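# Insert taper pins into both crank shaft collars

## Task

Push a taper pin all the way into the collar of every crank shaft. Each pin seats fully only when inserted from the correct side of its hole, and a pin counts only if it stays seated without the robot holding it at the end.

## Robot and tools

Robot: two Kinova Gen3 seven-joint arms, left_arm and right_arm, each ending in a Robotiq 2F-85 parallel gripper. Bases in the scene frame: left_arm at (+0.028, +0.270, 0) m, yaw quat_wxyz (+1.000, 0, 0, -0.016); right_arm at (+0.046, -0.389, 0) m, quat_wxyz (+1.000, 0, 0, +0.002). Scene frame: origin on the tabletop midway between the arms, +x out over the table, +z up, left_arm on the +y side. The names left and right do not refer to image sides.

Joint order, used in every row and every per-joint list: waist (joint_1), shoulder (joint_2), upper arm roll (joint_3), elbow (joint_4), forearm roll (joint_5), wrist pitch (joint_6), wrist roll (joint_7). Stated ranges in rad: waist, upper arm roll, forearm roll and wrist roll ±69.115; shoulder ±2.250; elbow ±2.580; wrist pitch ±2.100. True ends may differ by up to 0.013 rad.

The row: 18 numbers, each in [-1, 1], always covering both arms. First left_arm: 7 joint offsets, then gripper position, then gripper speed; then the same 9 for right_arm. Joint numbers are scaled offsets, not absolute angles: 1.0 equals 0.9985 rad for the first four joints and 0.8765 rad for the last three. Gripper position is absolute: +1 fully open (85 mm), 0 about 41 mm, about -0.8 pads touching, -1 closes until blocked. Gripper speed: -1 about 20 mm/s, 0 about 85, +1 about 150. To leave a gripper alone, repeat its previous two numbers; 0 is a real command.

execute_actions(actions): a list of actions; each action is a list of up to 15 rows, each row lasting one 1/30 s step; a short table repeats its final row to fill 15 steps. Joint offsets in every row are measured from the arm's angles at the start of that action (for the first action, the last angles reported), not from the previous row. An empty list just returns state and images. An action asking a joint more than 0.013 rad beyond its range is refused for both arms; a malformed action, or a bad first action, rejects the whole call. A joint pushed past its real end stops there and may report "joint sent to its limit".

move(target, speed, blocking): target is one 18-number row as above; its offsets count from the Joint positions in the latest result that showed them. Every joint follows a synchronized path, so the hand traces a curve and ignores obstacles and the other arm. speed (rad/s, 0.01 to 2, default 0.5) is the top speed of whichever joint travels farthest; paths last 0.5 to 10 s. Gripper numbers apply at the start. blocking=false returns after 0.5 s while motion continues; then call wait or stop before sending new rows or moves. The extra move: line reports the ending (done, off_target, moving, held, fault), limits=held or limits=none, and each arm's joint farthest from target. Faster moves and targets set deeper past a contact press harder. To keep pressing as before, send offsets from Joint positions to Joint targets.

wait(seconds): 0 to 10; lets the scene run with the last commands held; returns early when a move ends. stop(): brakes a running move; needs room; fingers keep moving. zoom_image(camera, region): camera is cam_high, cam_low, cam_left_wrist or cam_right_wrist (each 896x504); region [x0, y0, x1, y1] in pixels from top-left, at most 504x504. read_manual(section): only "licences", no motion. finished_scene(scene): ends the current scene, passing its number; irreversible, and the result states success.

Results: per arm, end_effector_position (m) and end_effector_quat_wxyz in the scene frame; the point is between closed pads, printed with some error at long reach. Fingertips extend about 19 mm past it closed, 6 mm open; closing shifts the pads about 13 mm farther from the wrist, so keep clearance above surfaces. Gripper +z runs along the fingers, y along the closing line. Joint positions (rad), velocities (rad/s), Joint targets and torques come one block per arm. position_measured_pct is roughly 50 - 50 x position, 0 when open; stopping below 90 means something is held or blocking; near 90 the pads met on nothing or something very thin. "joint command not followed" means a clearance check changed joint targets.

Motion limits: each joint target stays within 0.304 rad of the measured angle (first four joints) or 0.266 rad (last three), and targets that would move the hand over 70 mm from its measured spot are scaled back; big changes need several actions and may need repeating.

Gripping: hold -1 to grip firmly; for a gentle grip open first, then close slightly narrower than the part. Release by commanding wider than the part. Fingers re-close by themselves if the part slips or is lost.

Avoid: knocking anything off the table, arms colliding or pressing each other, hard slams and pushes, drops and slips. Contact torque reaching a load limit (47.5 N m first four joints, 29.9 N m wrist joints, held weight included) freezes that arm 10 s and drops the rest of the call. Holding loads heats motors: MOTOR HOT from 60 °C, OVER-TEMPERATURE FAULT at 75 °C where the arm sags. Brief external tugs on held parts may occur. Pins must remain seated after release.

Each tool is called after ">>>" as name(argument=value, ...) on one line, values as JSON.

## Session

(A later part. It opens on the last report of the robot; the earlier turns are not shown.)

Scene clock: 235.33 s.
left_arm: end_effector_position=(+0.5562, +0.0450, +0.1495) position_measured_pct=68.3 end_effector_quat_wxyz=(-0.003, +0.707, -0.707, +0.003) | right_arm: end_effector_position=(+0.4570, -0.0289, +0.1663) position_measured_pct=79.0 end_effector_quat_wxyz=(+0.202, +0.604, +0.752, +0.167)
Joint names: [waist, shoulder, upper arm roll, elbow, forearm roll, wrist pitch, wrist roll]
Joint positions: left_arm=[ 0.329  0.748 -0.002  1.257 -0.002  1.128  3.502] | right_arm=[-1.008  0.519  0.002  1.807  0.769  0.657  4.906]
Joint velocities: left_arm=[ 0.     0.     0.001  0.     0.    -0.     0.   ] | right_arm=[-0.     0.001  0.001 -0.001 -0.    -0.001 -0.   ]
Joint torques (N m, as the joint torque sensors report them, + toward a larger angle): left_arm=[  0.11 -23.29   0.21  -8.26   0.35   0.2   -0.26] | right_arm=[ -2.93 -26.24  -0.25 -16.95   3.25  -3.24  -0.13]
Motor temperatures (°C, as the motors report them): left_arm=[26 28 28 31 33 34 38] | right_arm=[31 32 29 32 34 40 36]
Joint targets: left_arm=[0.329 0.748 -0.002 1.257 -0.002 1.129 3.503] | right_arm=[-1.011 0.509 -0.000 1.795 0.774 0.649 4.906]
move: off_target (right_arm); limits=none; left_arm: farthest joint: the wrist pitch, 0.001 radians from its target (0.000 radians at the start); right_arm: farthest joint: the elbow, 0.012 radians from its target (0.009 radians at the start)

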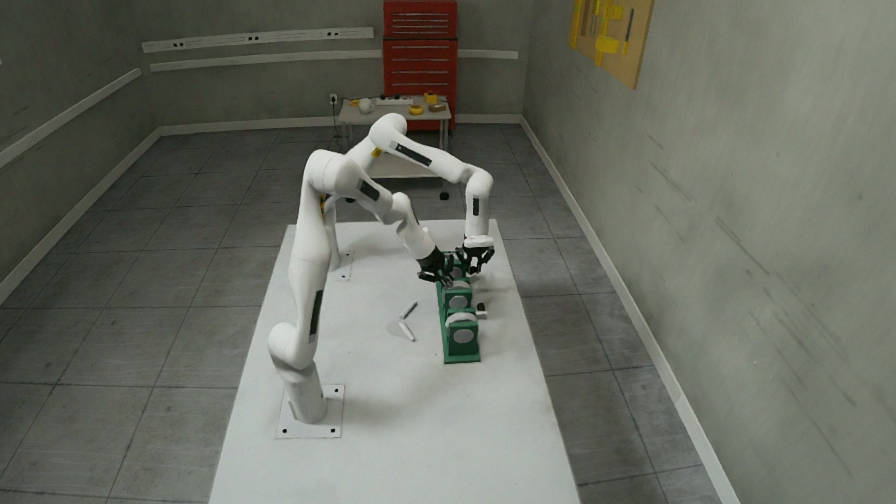

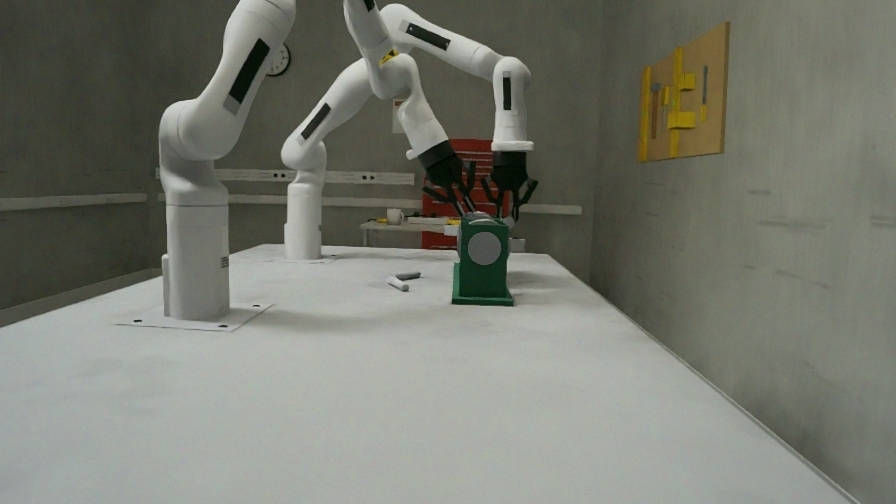

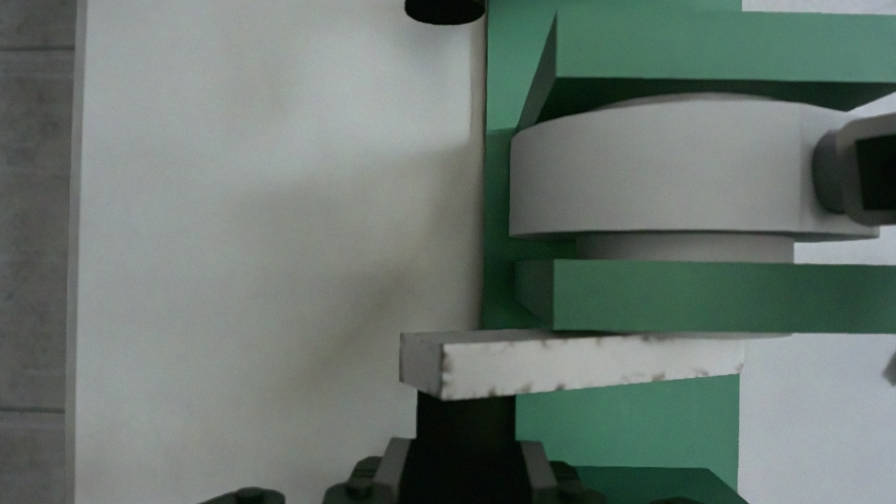

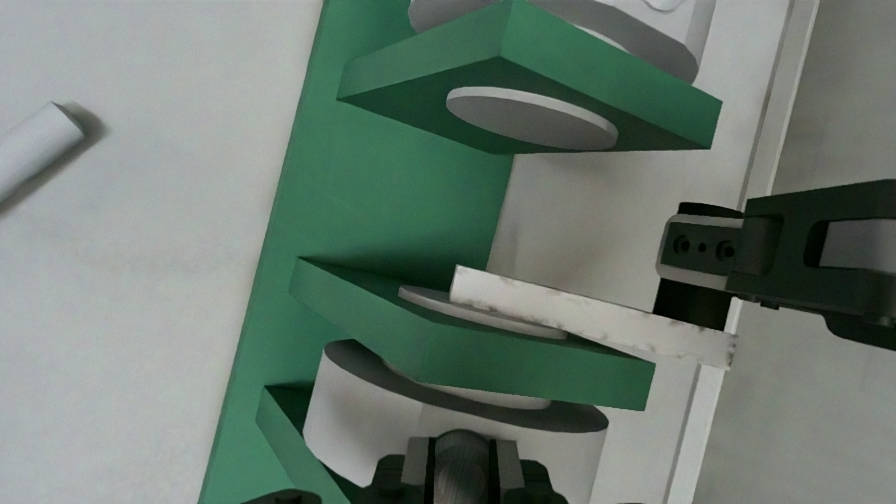

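>>> move(target=[0,0,0,0,0,0,0,-0.42,0,-0.023,-0.043,-0.002,-0.006,-0.059,0.064,0.04,-0.72,-0.6], speed=0.05)

>>> move(target=[0,0,0,0,0,0,0,-0.42,0,-0.0385,-0.068,0,-0.0135,-0.062,0.094,0.045,-0.72,-0.6], speed=0.08)

Scene clock: 237.70 s.
left_arm: end_effector_position=(+0.5561, +0.0450, +0.1496) position_measured_pct=68.3 end_effector_quat_wxyz=(-0.003, +0.707, -0.707, +0.003) | right_arm: end_effector_position=(+0.4449, -0.0298, +0.1862) position_measured_pct=79.0 end_effector_quat_wxyz=(+0.202, +0.608, +0.750, +0.164)
Joint names: [waist, shoulder, upper arm roll, elbow, forearm roll, wrist pitch, wrist roll]
Joint positions: left_arm=[ 0.329  0.748 -0.002  1.257 -0.002  1.128  3.502] | right_arm=[-1.03   0.476  0.001  1.799  0.719  0.712  4.941]
Joint velocities: left_arm=[-0.     0.    -0.001  0.     0.    -0.001  0.   ] | right_arm=[-0.001 -0.002  0.001 -0.001 -0.     0.     0.   ]
Joint torques (N m, as the joint torque sensors report them, + toward a larger angle): left_arm=[ -0.03 -22.53  -0.24  -8.95   0.1   -0.31  -0.28] | right_arm=[ -1.01 -17.85   0.14  -6.66   0.52   0.45   0.17]
Motor temperatures (°C, as the motors report them): left_arm=[26 28 28 31 33 34 38] | right_arm=[31 32 29 32 34 40 36]
Joint targets: left_arm=[0.329 0.748 -0.002 1.257 -0.002 1.128 3.502] | right_arm=[-1.031 0.477 -0.000 1.801 0.717 0.713 4.941]
move: done; limits=none; left_arm: farthest joint: the waist, 0.000 radians from its target (0.000 radians at the start); right_arm: farthest joint: the elbow, 0.002 radians from its target (0.006 radians at the start)

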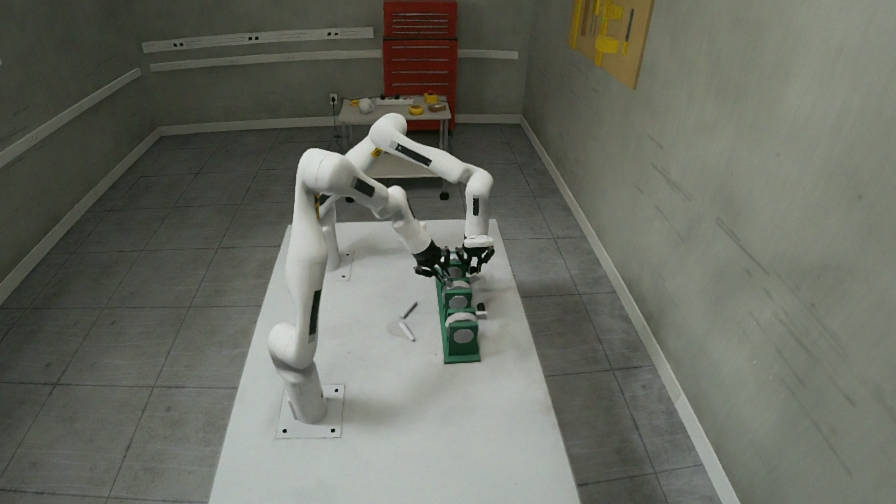

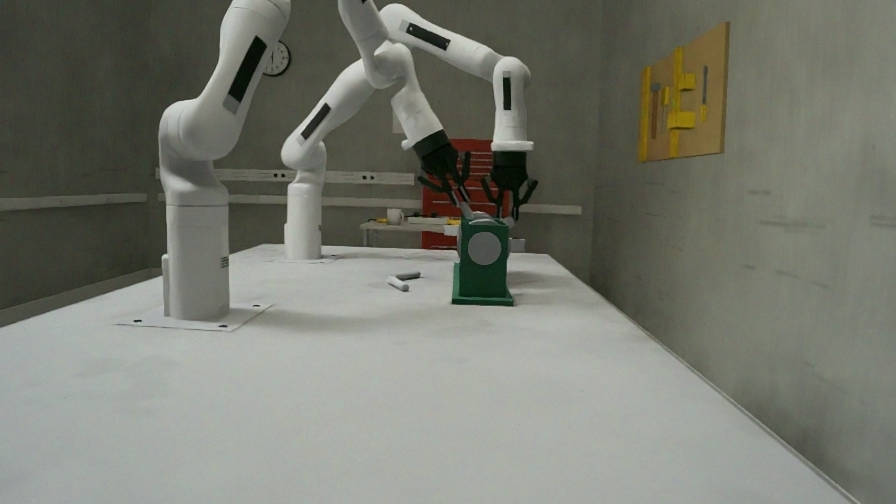

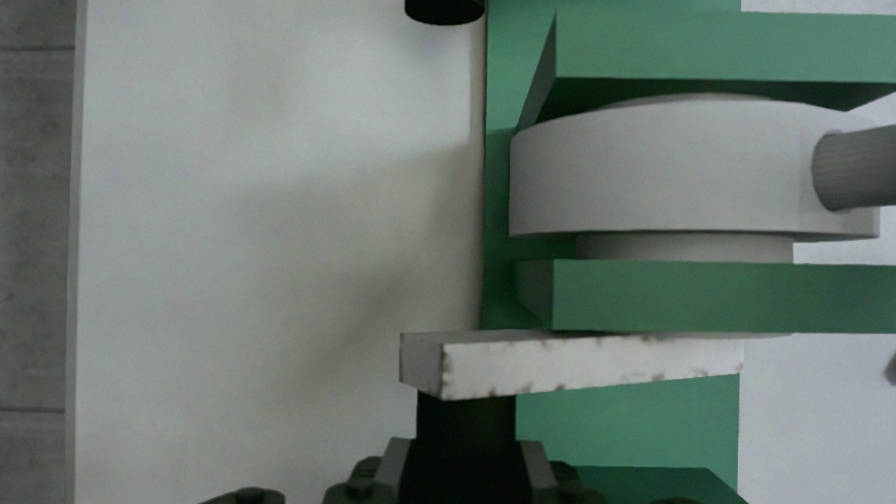

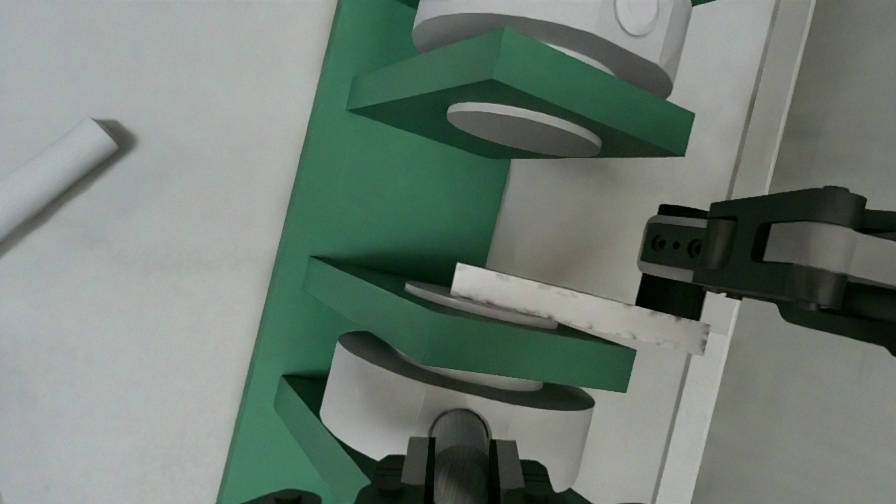

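Scene clock: 239.00 s.
left_arm: end_effector_position=(+0.5561, +0.0450, +0.1496) position_measured_pct=68.3 end_effector_quat_wxyz=(-0.003, +0.707, -0.707, +0.003) | right_arm: end_effector_position=(+0.4266, -0.0297, +0.2188) position_measured_pct=79.0 end_effector_quat_wxyz=(+0.202, +0.609, +0.749, +0.164)
Joint names: [waist, shoulder, upper arm roll, elbow, forearm roll, wrist pitch, wrist roll]
Joint positions: left_arm=[ 0.329  0.748 -0.002  1.257 -0.002  1.128  3.502] | right_arm=[-1.068  0.408  0.001  1.785  0.665  0.794  4.98 ]
Joint velocities: left_arm=[-0.     0.001  0.    -0.    -0.     0.001  0.   ] | right_arm=[-0.001 -0.001 -0.    -0.    -0.     0.     0.   ]
Joint torques (N m, as the joint torque sensors report them, + toward a larger angle): left_arm=[ -0.01 -22.74   0.39  -8.77   0.07  -0.27  -0.17] | right_arm=[ -0.67 -17.31   0.92  -7.59   0.85   0.24  -0.01]
Motor temperatures (°C, as the motors report them): left_arm=[26 28 28 31 33 34 38] | right_arm=[31 32 29 32 34 40 36]
Joint targets: left_arm=[0.329 0.748 -0.002 1.257 -0.002 1.128 3.502] | right_arm=[-1.068 0.408 0.001 1.786 0.665 0.795 4.980]
move: done; limits=none; left_arm: farthest joint: the waist, 0.000 radians from its target (0.000 radians at the start); right_arm: farthest joint: the waist, 0.001 radians from its target (0.038 radians at the start)

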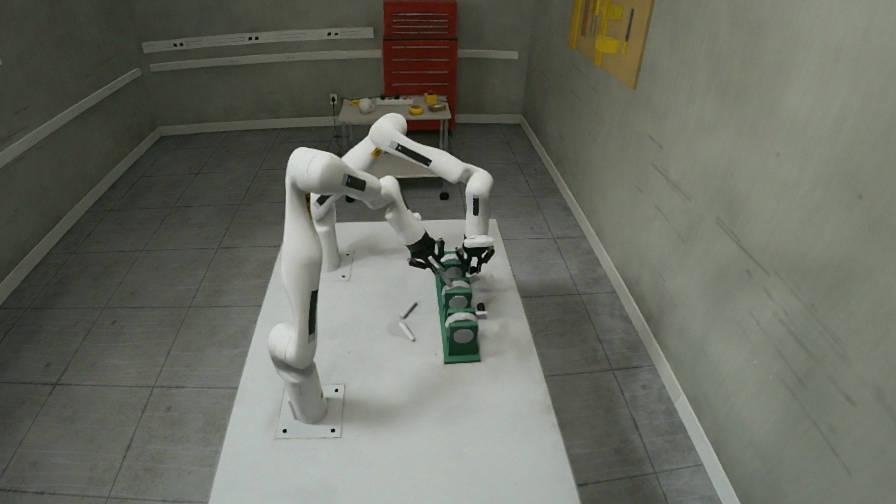

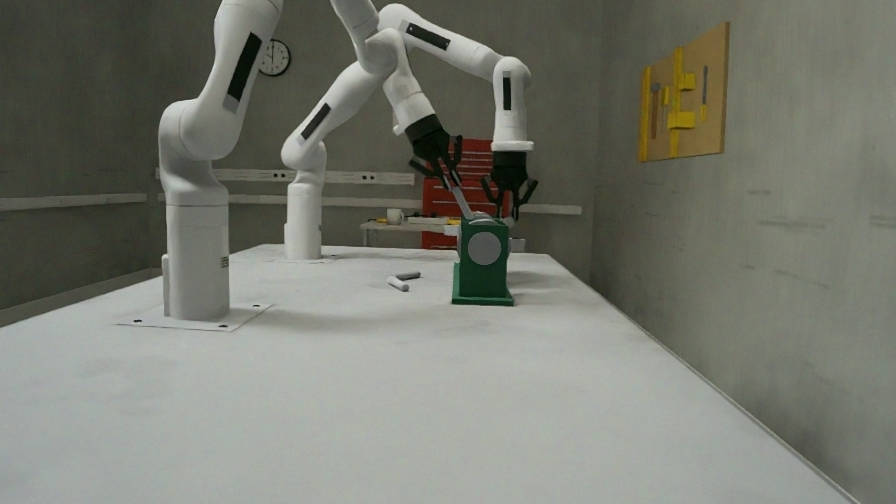

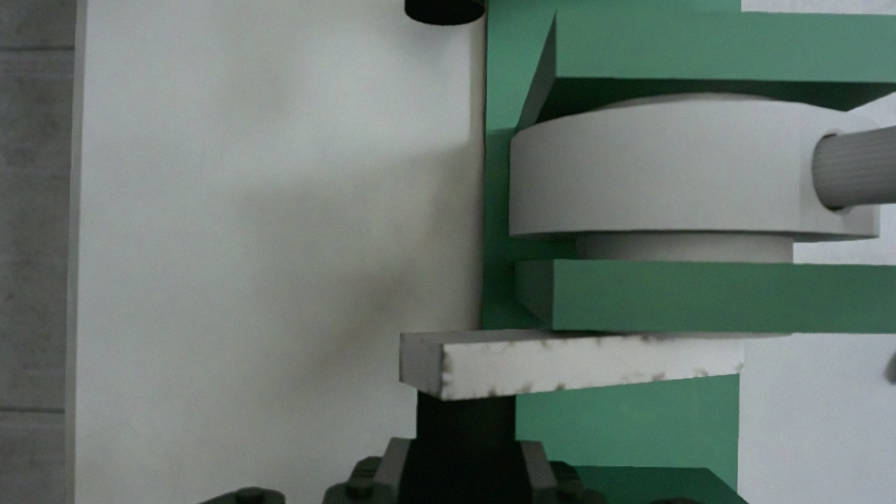

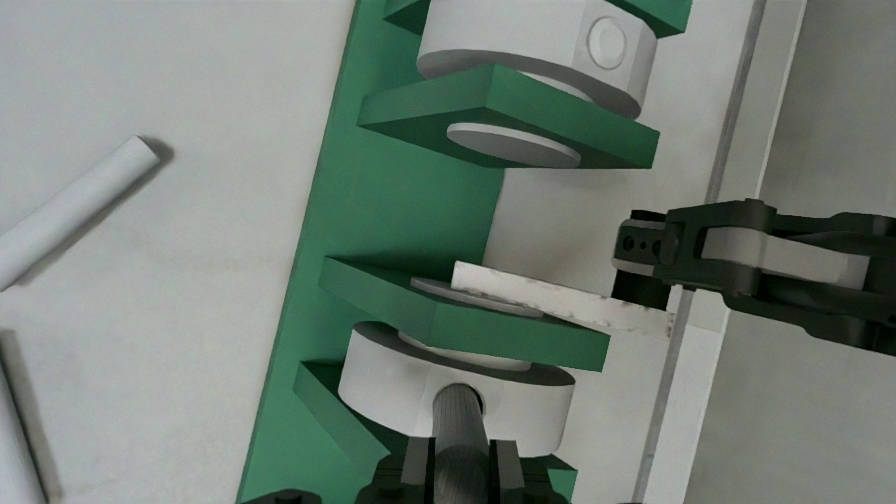

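>>> move(target=[0,0,0,0,0,0,0,-0.42,0,-0.046,-0.071,0,-0.026,-0.057,0.115,0.045,-0.72,-0.6], speed=0.1)

Scene clock: 240.40 s.
left_arm: end_effector_position=(+0.5561, +0.0450, +0.1496) position_measured_pct=68.3 end_effector_quat_wxyz=(-0.003, +0.707, -0.708, +0.003) | right_arm: end_effector_position=(+0.4048, -0.0300, +0.2550) position_measured_pct=79.0 end_effector_quat_wxyz=(+0.202, +0.608, +0.750, +0.164)
Joint names: [waist, shoulder, upper arm roll, elbow, forearm roll, wrist pitch, wrist roll]
Joint positions: left_arm=[ 0.329  0.748 -0.002  1.257 -0.002  1.128  3.502] | right_arm=[-1.114  0.338  0.001  1.759  0.615  0.895  5.02 ]
Joint velocities: left_arm=[-0.    -0.     0.002 -0.    -0.    -0.001  0.   ] | right_arm=[-0.002 -0.003 -0.     0.     0.    -0.001 -0.   ]
Joint torques (N m, as the joint torque sensors report them, + toward a larger angle): left_arm=[  0.16 -22.72  -0.18  -8.4   -0.17  -0.13  -0.02] | right_arm=[  0.14 -16.63   0.89  -8.68   1.64  -0.05  -0.16]
Motor temperatures (°C, as the motors report them): left_arm=[26 28 28 31 33 34 38] | right_arm=[31 32 29 32 34 40 36]
Joint targets: left_arm=[0.329 0.748 -0.002 1.257 -0.002 1.128 3.502] | right_arm=[-1.114 0.337 0.001 1.759 0.615 0.895 5.020]
move: done; limits=none; left_arm: farthest joint: the waist, 0.000 radians from its target (0.000 radians at the start); right_arm: farthest joint: the waist, 0.000 radians from its target (0.046 radians at the start)

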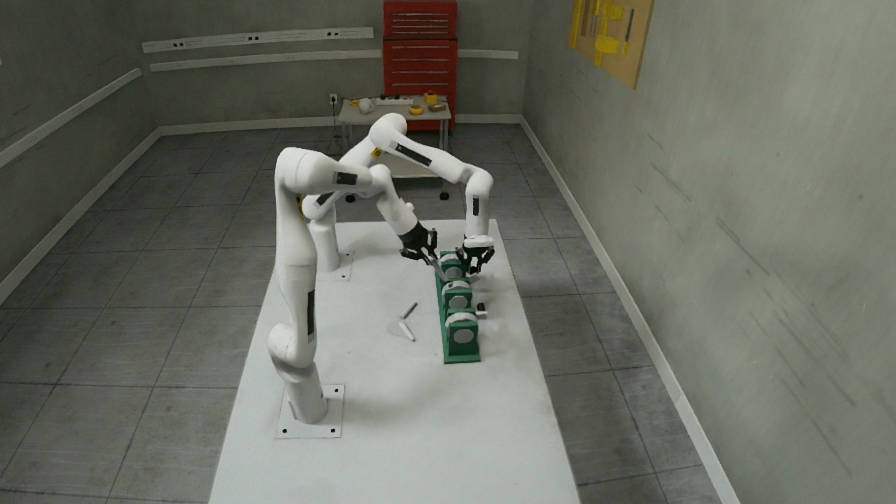

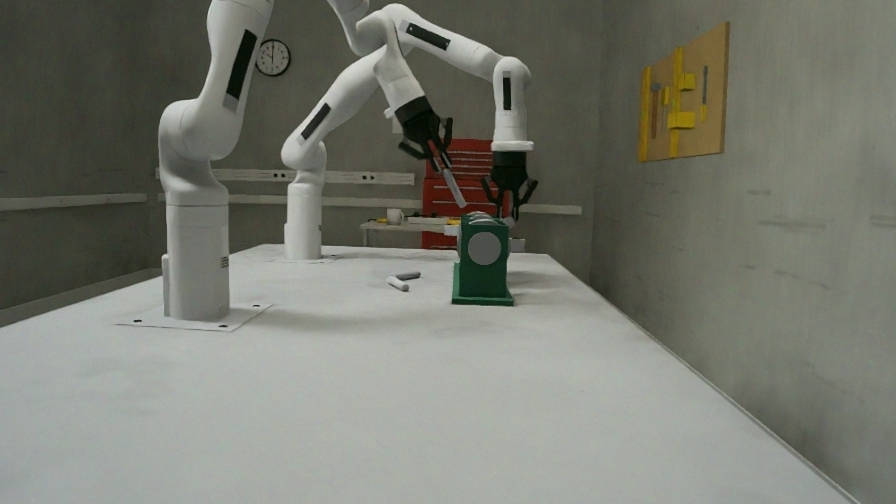

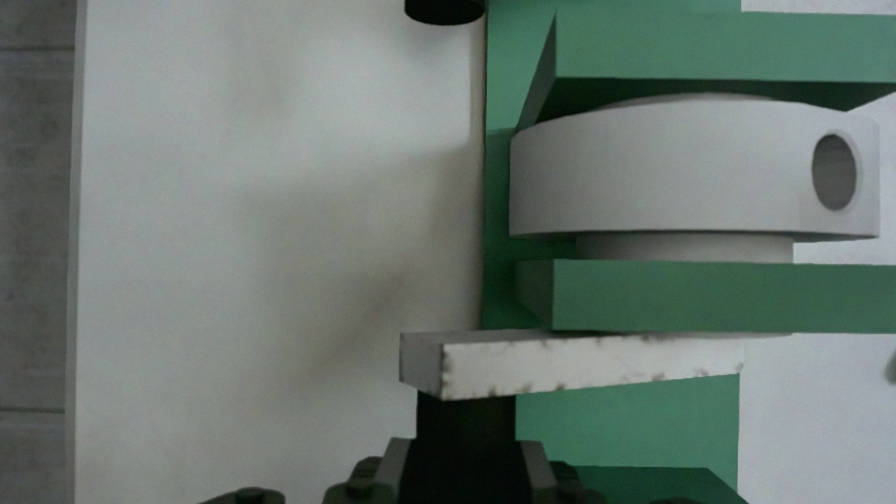

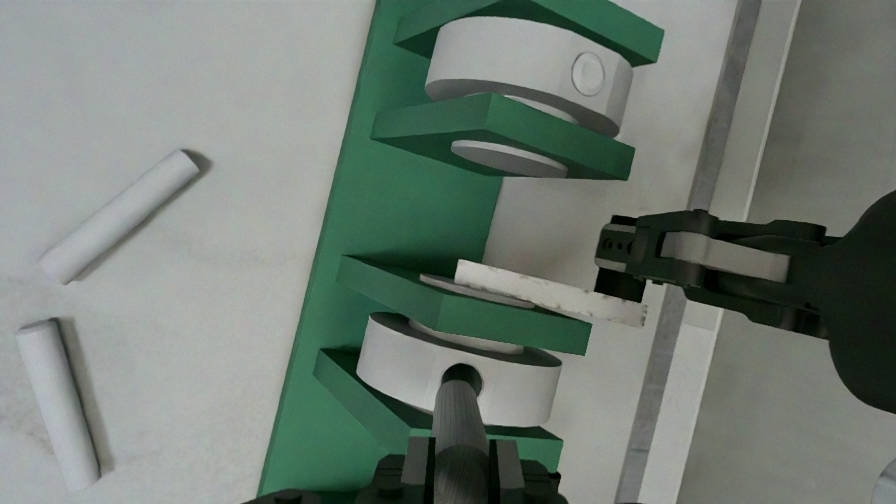

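>>> move(target=[-0.006,0.066,0.002,0.006,0.002,-0.073,-0.007,-0.42,0,0.42,-0.178,0,0.62,-0.702,-0.333,0,-0.72,-0.6], speed=0.4)

Scene clock: 243.40 s.
left_arm: end_effector_position=(+0.5645, +0.0449, +0.1107) position_measured_pct=68.3 end_effector_quat_wxyz=(-0.001, +0.707, -0.708, +0.001) | right_arm: end_effector_position=(+0.2497, -0.2503, +0.1301) position_measured_pct=79.0 end_effector_quat_wxyz=(+0.000, +0.877, +0.481, +0.000)
Joint names: [waist, shoulder, upper arm roll, elbow, forearm roll, wrist pitch, wrist roll]
Joint positions: left_arm=[ 0.323  0.813 -0.     1.262 -0.001  1.064  3.496] | right_arm=[-0.695  0.16   0.001  2.378 -0.     0.603  5.02 ]
Joint velocities: left_arm=[-0.     0.001  0.001  0.    -0.    -0.    -0.   ] | right_arm=[ 0.003 -0.001  0.001  0.001  0.    -0.    -0.   ]
Joint torques (N m, as the joint torque sensors report them, + toward a larger angle): left_arm=[  0.45 -22.72   0.62  -8.03   0.31   0.23  -0.42] | right_arm=[-0.18 -9.18  0.46 -4.68  0.2   0.02 -0.06]
Motor temperatures (°C, as the motors report them): left_arm=[26 28 28 31 33 34 38] | right_arm=[31 32 29 32 34 40 36]
Joint targets: left_arm=[0.323 0.814 0.000 1.263 -0.000 1.064 3.496] | right_arm=[-0.694 0.160 0.001 2.378 -0.000 0.603 5.020]
move: done; limits=none; left_arm: farthest joint: the shoulder, 0.001 radians from its target (0.066 radians at the start); right_arm: farthest joint: the waist, 0.000 radians from its target (0.419 radians at the start)

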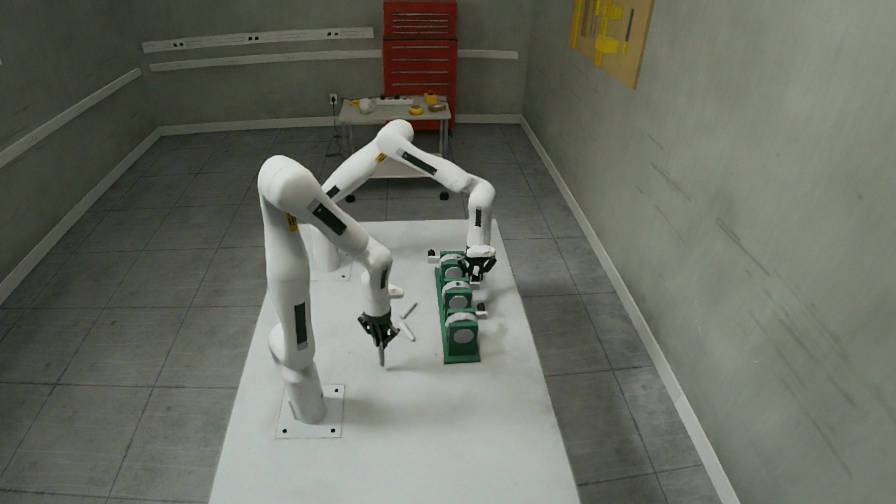

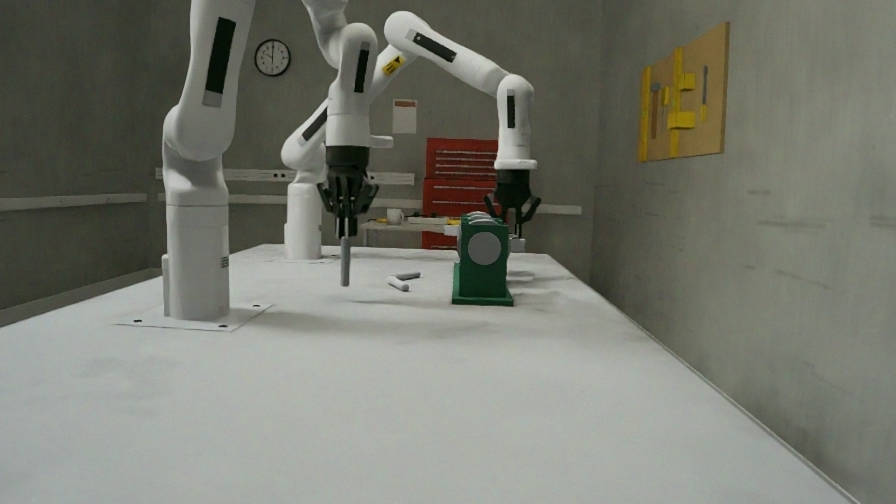

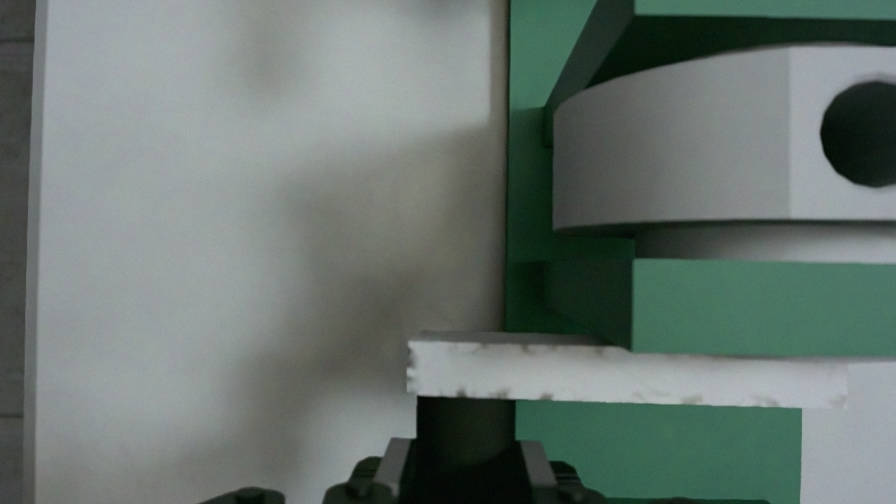

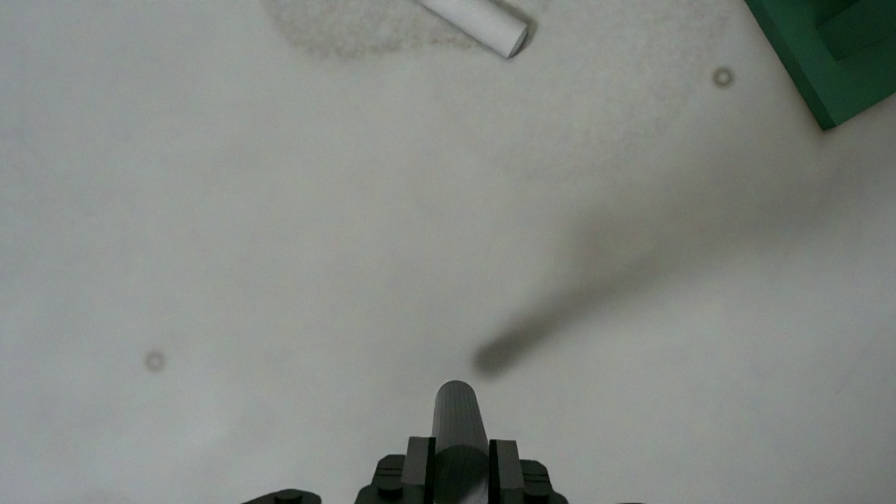

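>>> move(target=[0,0,0,0,0,0,0,0.1,0,0,0.069,0,0.037,0,-0.121,0,-0.72,-0.6], speed=0.1)

>>> zoom_image(camera="cam_low", region=[300,180,540,315])

Scene clock: 245.00 s.
left_arm: end_effector_position=(+0.5645, +0.0449, +0.1107) position_measured_pct=45.2 end_effector_quat_wxyz=(-0.001, +0.707, -0.708, +0.001) | right_arm: end_effector_position=(+0.2499, -0.2502, +0.1071) position_measured_pct=79.0 end_effector_quat_wxyz=(+0.000, +0.877, +0.481, +0.000)
Joint names: [waist, shoulder, upper arm roll, elbow, forearm roll, wrist pitch, wrist roll]
Joint positions: left_arm=[ 0.323  0.813 -0.     1.262 -0.001  1.064  3.496] | right_arm=[-0.695  0.229  0.001  2.415 -0.     0.497  5.02 ]
Joint velocities: left_arm=[-0.    -0.    -0.002  0.001 -0.     0.001  0.   ] | right_arm=[-0.     0.002  0.    -0.001  0.     0.     0.   ]
Joint torques (N m, as the joint torque sensors report them, + toward a larger angle): left_arm=[  0.02 -23.04   0.08  -8.29  -0.26  -0.32  -0.22] | right_arm=[-0.01 -9.48  0.24 -4.51  0.05 -0.11  0.06]
Motor temperatures (°C, as the motors report them): left_arm=[26 28 28 31 33 34 38] | right_arm=[31 32 29 32 34 40 36]
Joint targets: left_arm=[0.323 0.813 -0.000 1.262 -0.001 1.064 3.496] | right_arm=[-0.695 0.229 0.001 2.415 -0.000 0.497 5.020]
move: done; limits=none; left_arm: farthest joint: the waist, 0.000 radians from its target (0.000 radians at the start); right_arm: farthest joint: the waist, 0.000 radians from its target (0.001 radians at the start)

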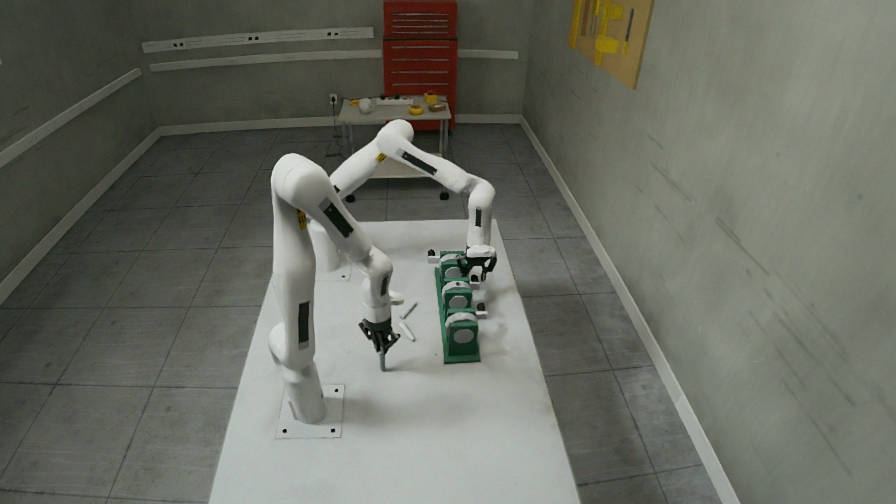

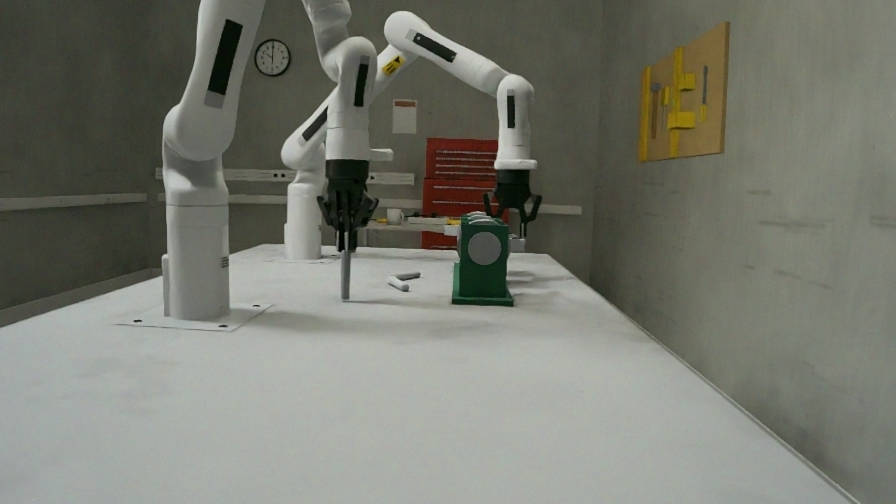

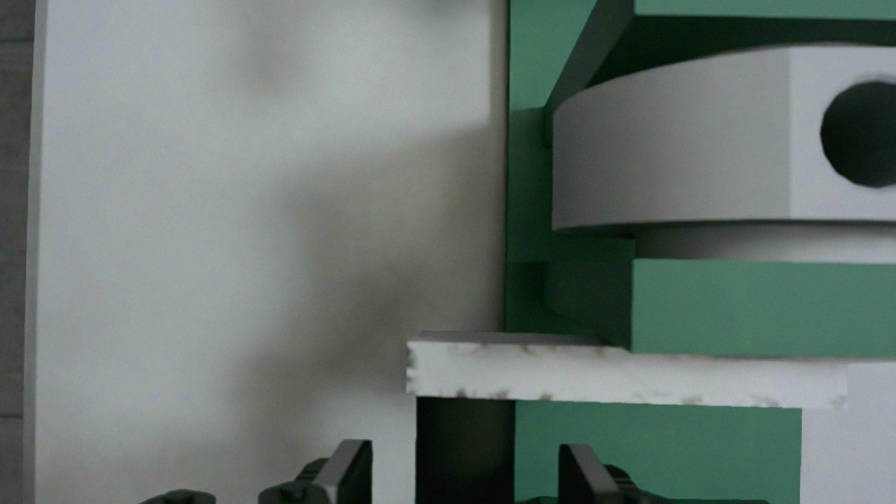

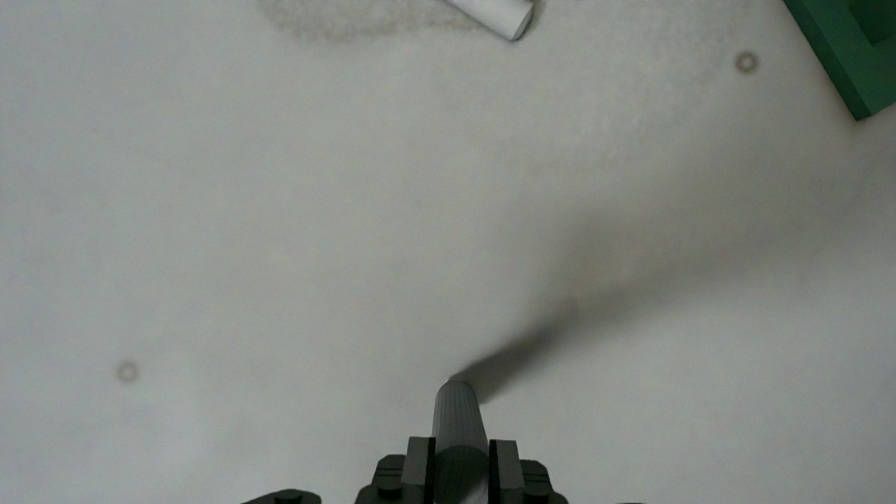

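Region (300, 180, 540, 315) of cam_low's 896x504 image, scaled by 2.100, with more detail than that image has; it fills the top 284 rows of this view, and the rest is white.

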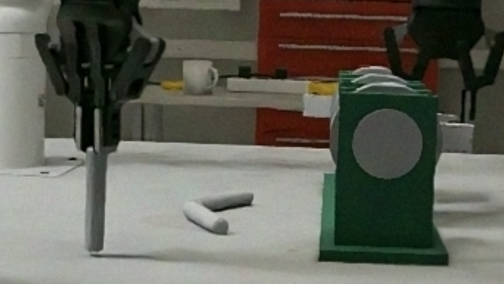

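>>> move(target=[0,-0.1,0,-0.085,0,0.211,0,0.1,0,0,0.009,0,0.005,0,-0.016,0,-0.72,-0.6], speed=0.25)

Scene clock: 246.20 s.
left_arm: end_effector_position=(+0.5577, +0.0475, +0.1928) position_measured_pct=45.2 end_effector_quat_wxyz=(-0.001, +0.707, -0.707, +0.001) | right_arm: end_effector_position=(+0.2498, -0.2503, +0.1042) position_measured_pct=79.0 end_effector_quat_wxyz=(+0.000, +0.877, +0.481, +0.000)
Joint names: [waist, shoulder, upper arm roll, elbow, forearm roll, wrist pitch, wrist roll]
Joint positions: left_arm=[ 0.323  0.713 -0.     1.177 -0.001  1.249  3.496] | right_arm=[-0.695  0.237  0.001  2.42  -0.     0.483  5.02 ]
Joint velocities: left_arm=[-0.    -0.002  0.     0.     0.    -0.001 -0.   ] | right_arm=[-0.    -0.     0.001  0.001 -0.     0.     0.   ]
Joint torques (N m, as the joint torque sensors report them, + toward a larger angle): left_arm=[ -0.07 -22.53   0.38  -8.95   0.23  -0.15  -0.05] | right_arm=[-0.2  -9.47  0.23 -4.21  0.09 -0.26  0.05]
Motor temperatures (°C, as the motors report them): left_arm=[26 28 28 31 33 34 38] | right_arm=[31 32 29 32 34 40 36]
Joint targets: left_arm=[0.323 0.713 -0.000 1.177 -0.001 1.249 3.496] | right_arm=[-0.695 0.238 0.001 2.420 -0.000 0.483 5.020]
move: done; limits=none; left_arm: farthest joint: the waist, 0.000 radians from its target (0.000 radians at the start); right_arm: farthest joint: the waist, 0.000 radians from its target (0.000 radians at the start)

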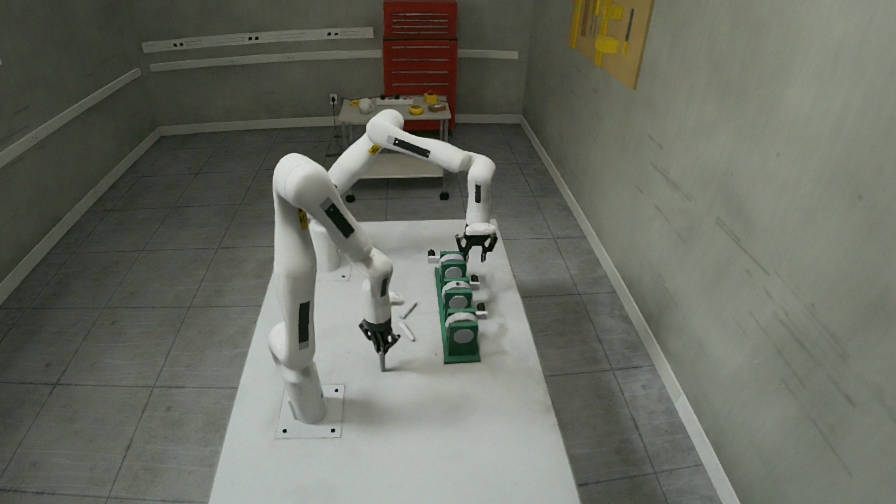

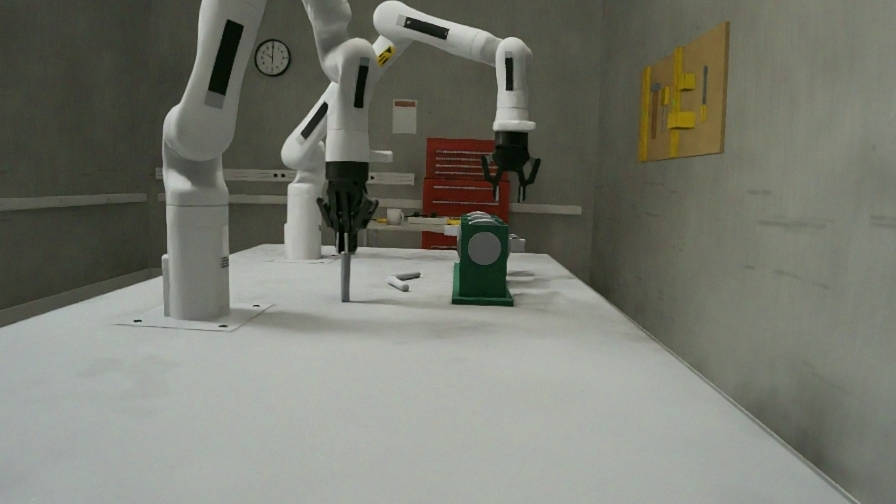

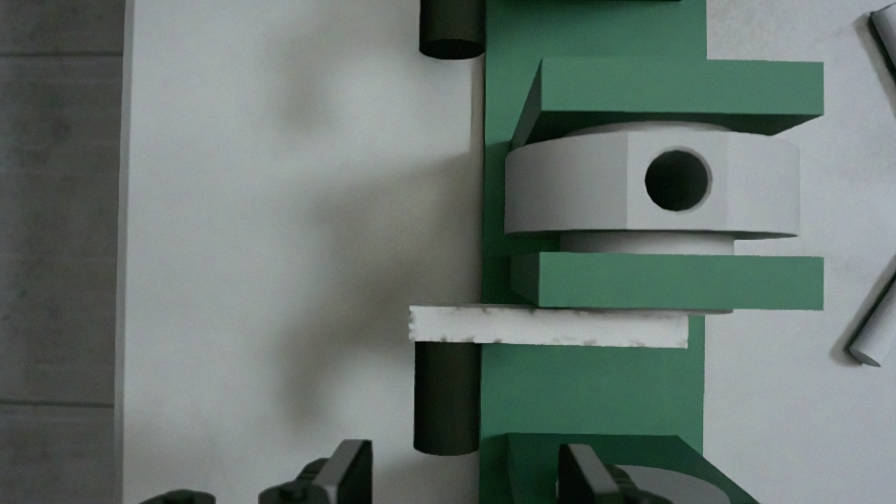

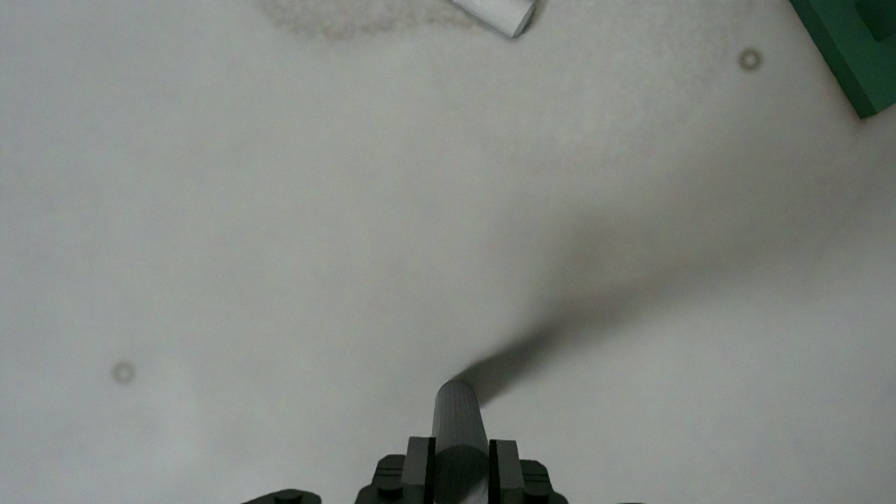

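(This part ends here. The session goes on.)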